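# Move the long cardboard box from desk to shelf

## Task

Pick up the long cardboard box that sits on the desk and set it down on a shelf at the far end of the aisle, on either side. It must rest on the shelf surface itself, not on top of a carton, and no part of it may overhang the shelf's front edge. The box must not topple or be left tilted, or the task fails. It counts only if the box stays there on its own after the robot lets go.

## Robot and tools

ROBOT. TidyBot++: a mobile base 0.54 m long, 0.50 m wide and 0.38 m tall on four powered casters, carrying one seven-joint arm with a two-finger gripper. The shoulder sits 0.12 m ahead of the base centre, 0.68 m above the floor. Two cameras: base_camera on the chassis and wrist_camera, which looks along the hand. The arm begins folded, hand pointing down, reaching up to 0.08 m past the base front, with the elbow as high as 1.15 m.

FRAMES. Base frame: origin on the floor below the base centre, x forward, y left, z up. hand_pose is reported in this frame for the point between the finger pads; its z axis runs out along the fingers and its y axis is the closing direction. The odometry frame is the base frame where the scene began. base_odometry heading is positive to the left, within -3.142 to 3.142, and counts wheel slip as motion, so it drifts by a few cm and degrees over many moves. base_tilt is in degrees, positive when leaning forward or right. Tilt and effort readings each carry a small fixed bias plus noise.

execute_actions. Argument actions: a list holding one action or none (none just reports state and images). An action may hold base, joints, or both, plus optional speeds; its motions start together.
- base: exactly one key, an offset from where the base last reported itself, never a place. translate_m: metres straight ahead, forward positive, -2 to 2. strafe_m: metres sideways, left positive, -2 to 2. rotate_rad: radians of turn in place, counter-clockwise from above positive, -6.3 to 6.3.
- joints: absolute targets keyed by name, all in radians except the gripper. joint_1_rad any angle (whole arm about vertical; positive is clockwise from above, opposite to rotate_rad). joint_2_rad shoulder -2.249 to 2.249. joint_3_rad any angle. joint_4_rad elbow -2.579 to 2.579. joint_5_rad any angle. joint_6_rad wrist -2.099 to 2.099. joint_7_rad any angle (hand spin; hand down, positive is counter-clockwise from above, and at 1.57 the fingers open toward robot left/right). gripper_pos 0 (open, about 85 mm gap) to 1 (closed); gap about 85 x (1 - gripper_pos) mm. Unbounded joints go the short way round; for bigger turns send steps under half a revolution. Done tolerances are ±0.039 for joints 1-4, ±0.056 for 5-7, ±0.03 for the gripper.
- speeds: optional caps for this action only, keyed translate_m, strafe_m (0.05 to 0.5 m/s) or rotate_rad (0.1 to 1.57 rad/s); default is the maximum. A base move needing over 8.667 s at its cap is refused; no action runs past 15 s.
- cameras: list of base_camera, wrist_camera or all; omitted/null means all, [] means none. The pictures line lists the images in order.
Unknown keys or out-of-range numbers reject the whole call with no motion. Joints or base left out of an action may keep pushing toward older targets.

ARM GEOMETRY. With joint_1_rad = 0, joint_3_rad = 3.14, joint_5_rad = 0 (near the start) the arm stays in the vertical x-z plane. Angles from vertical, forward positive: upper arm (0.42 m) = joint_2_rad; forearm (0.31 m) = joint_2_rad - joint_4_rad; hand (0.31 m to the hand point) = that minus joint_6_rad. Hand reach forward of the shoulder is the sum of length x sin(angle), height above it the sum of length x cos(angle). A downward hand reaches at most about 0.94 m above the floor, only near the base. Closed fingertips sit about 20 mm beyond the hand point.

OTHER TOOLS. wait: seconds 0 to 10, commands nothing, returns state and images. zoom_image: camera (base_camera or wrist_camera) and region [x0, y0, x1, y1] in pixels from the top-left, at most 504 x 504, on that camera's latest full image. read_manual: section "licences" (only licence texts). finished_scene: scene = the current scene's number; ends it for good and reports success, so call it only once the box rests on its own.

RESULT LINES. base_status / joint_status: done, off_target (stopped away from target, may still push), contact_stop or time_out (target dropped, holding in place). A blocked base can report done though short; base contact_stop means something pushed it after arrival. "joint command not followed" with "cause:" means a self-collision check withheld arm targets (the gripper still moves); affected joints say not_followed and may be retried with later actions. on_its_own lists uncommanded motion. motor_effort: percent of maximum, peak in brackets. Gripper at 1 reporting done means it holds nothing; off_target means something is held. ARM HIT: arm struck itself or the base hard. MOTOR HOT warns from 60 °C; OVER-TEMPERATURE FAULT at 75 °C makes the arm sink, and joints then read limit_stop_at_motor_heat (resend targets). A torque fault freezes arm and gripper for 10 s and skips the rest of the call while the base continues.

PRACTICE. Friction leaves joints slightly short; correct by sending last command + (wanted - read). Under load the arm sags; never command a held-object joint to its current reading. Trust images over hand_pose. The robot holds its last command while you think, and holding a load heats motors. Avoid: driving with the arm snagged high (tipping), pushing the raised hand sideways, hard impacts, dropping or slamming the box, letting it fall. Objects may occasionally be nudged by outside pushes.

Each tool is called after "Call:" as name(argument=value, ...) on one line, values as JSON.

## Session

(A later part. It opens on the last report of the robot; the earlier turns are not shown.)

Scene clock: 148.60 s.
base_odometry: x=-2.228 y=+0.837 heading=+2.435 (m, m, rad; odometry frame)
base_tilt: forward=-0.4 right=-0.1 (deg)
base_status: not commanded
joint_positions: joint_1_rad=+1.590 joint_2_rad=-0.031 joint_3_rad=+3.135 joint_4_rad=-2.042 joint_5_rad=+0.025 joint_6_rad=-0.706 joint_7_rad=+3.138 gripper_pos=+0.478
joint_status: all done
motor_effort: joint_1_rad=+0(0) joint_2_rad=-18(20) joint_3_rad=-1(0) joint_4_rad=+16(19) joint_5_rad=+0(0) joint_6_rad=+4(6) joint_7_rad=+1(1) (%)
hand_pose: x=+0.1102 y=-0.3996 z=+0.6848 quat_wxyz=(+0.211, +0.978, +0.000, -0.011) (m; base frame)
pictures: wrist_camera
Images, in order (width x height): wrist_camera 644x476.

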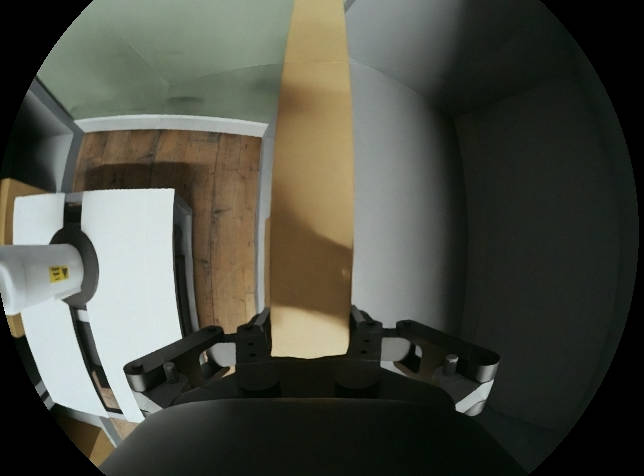

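Call:
execute_actions(actions=[{"base":{"strafe_m":-0.09},"speeds":{"strafe_m":0.08}}])

Scene clock: 153.80 s.
base_odometry: x=-2.170 y=+0.906 heading=+2.435 (m, m, rad; odometry frame)
base_tilt: forward=-0.4 right=-0.1 (deg)
base_status: done
joint_positions: joint_1_rad=+1.591 joint_2_rad=-0.029 joint_3_rad=+3.135 joint_4_rad=-2.040 joint_5_rad=+0.025 joint_6_rad=-0.705 joint_7_rad=+3.138 gripper_pos=+0.478
joint_status: not commanded
motor_effort: joint_1_rad=+0(0) joint_2_rad=-18(21) joint_3_rad=-1(1) joint_4_rad=+16(18) joint_5_rad=+0(0) joint_6_rad=+4(4) joint_7_rad=+1(1) (%)
hand_pose: x=+0.1098 y=-0.4006 z=+0.6850 quat_wxyz=(+0.211, +0.977, -0.001, -0.011) (m; base frame)
pictures: base_camera, wrist_camera
Images, in order (width x height): base_camera 644x364, wrist_camera 644x476.

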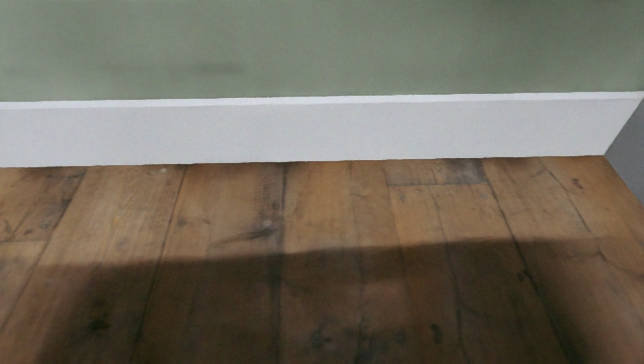

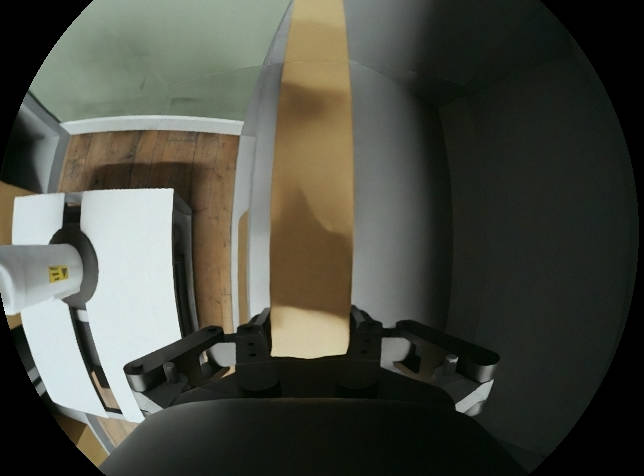

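Call:
execute_actions(actions=[{"joints":{"joint_2_rad":0.215,"joint_4_rad":-2.11,"joint_6_rad":-0.37}}], cameras=["wrist_camera"])

Scene clock: 158.77 s.
base_odometry: x=-2.170 y=+0.906 heading=+2.435 (m, m, rad; odometry frame)
base_tilt: forward=-0.4 right=-0.1 (deg)
base_status: not commanded
joint_positions: joint_1_rad=+1.591 joint_2_rad=+0.211 joint_3_rad=+3.135 joint_4_rad=-2.096 joint_5_rad=+0.025 joint_6_rad=-0.396 joint_7_rad=+3.138 gripper_pos=+0.478
joint_status: all done
motor_effort: joint_1_rad=+1(1) joint_2_rad=-25(27) joint_3_rad=+0(1) joint_4_rad=+15(17) joint_5_rad=+0(0) joint_6_rad=+4(5) joint_7_rad=+0(0) (%)
hand_pose: x=+0.1113 y=-0.4528 z=+0.6002 quat_wxyz=(+0.217, +0.976, +0.002, -0.008) (m; base frame)
pictures: wrist_camera
Images, in order (width x height): wrist_camera 644x476.

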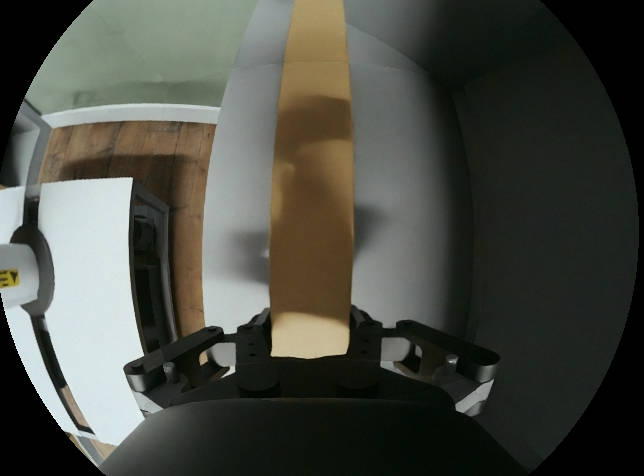

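Call:
execute_actions(actions=[{"joints":{"joint_2_rad":0.27,"joint_4_rad":-2.156,"joint_6_rad":-0.27}}], cameras=["wrist_camera"])

Scene clock: 162.17 s.
base_odometry: x=-2.170 y=+0.906 heading=+2.435 (m, m, rad; odometry frame)
base_tilt: forward=-0.4 right=+0.0 (deg)
base_status: not commanded
joint_positions: joint_1_rad=+1.592 joint_2_rad=+0.239 joint_3_rad=+3.135 joint_4_rad=-2.133 joint_5_rad=+0.025 joint_6_rad=-0.291 joint_7_rad=+3.138 gripper_pos=+0.478
joint_status: all done
motor_effort: joint_1_rad=+2(2) joint_2_rad=-23(26) joint_3_rad=+0(2) joint_4_rad=+12(14) joint_5_rad=-1(1) joint_6_rad=+3(5) joint_7_rad=-1(1) (%)
hand_pose: x=+0.1115 y=-0.4618 z=+0.5887 quat_wxyz=(+0.237, +0.971, +0.002, -0.007) (m; base frame)
pictures: wrist_camera
Images, in order (width x height): wrist_camera 644x476.

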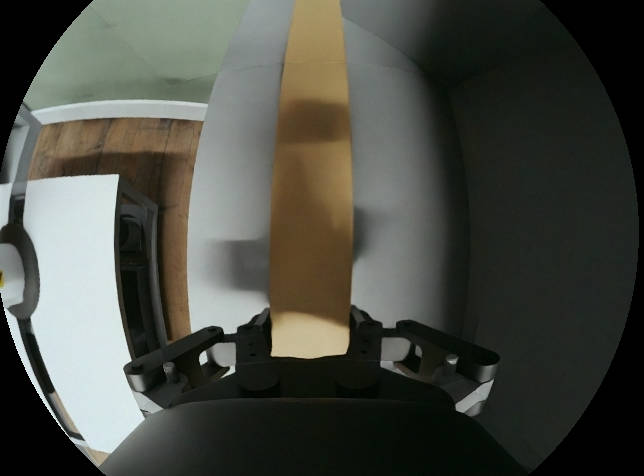

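Contact. Ease the press and release.

Call:
execute_actions(actions=[{"joints":{"joint_2_rad":0.235,"joint_4_rad":-2.13,"gripper_pos":0.1}}], cameras=["wrist_camera"])

Call:
execute_actions(actions=[{"joints":{"joint_2_rad":0.05,"joint_4_rad":-2.12,"joint_6_rad":-0.53}}], cameras=["wrist_camera"])

Scene clock: 165.27 s.
base_odometry: x=-2.170 y=+0.906 heading=+2.435 (m, m, rad; odometry frame)
base_tilt: forward=-0.4 right=-0.1 (deg)
base_status: not commanded
joint_positions: joint_1_rad=+1.593 joint_2_rad=+0.235 joint_3_rad=+3.135 joint_4_rad=-2.132 joint_5_rad=+0.025 joint_6_rad=-0.291 joint_7_rad=+3.138 gripper_pos=+0.100
joint_status: all done
motor_effort: joint_1_rad=+1(1) joint_2_rad=-25(25) joint_3_rad=-1(1) joint_4_rad=+13(13) joint_5_rad=+0(2) joint_6_rad=+4(4) joint_7_rad=+1(2) (%)
hand_pose: x=+0.1109 y=-0.4623 z=+0.5907 quat_wxyz=(+0.239, +0.971, +0.001, -0.007) (m; base frame)
pictures: wrist_camera
Images, in order (width x height): wrist_camera 644x476.

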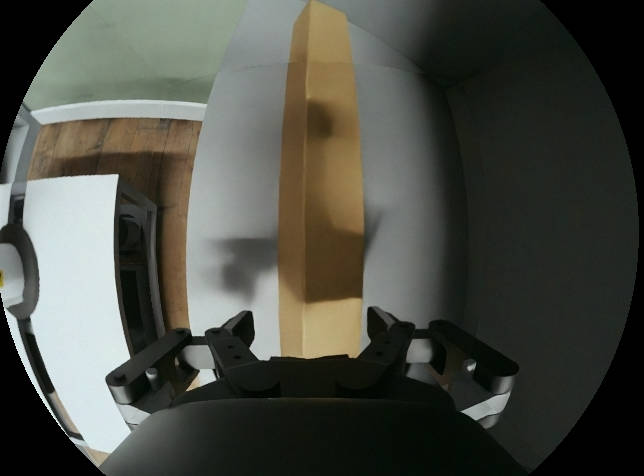

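Scene clock: 166.40 s.
base_odometry: x=-2.170 y=+0.906 heading=+2.435 (m, m, rad; odometry frame)
base_tilt: forward=-0.4 right=-0.1 (deg)
base_status: not commanded
joint_positions: joint_1_rad=+1.593 joint_2_rad=+0.061 joint_3_rad=+3.135 joint_4_rad=-2.132 joint_5_rad=+0.025 joint_6_rad=-0.508 joint_7_rad=+3.138 gripper_pos=+0.100
joint_status: all done
motor_effort: joint_1_rad=+0(1) joint_2_rad=-20(26) joint_3_rad=+0(1) joint_4_rad=+14(16) joint_5_rad=+0(0) joint_6_rad=+3(4) joint_7_rad=+0(0) (%)
hand_pose: x=+0.1100 y=-0.4137 z=+0.6370 quat_wxyz=(+0.218, +0.976, +0.000, -0.010) (m; base frame)
pictures: wrist_camera
Images, in order (width x height): wrist_camera 644x476.

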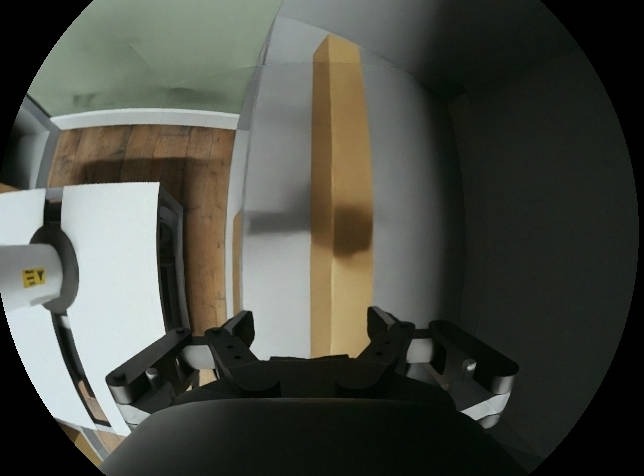

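Call:
finished_scene(scene=1)

The scene is finished: the task was done.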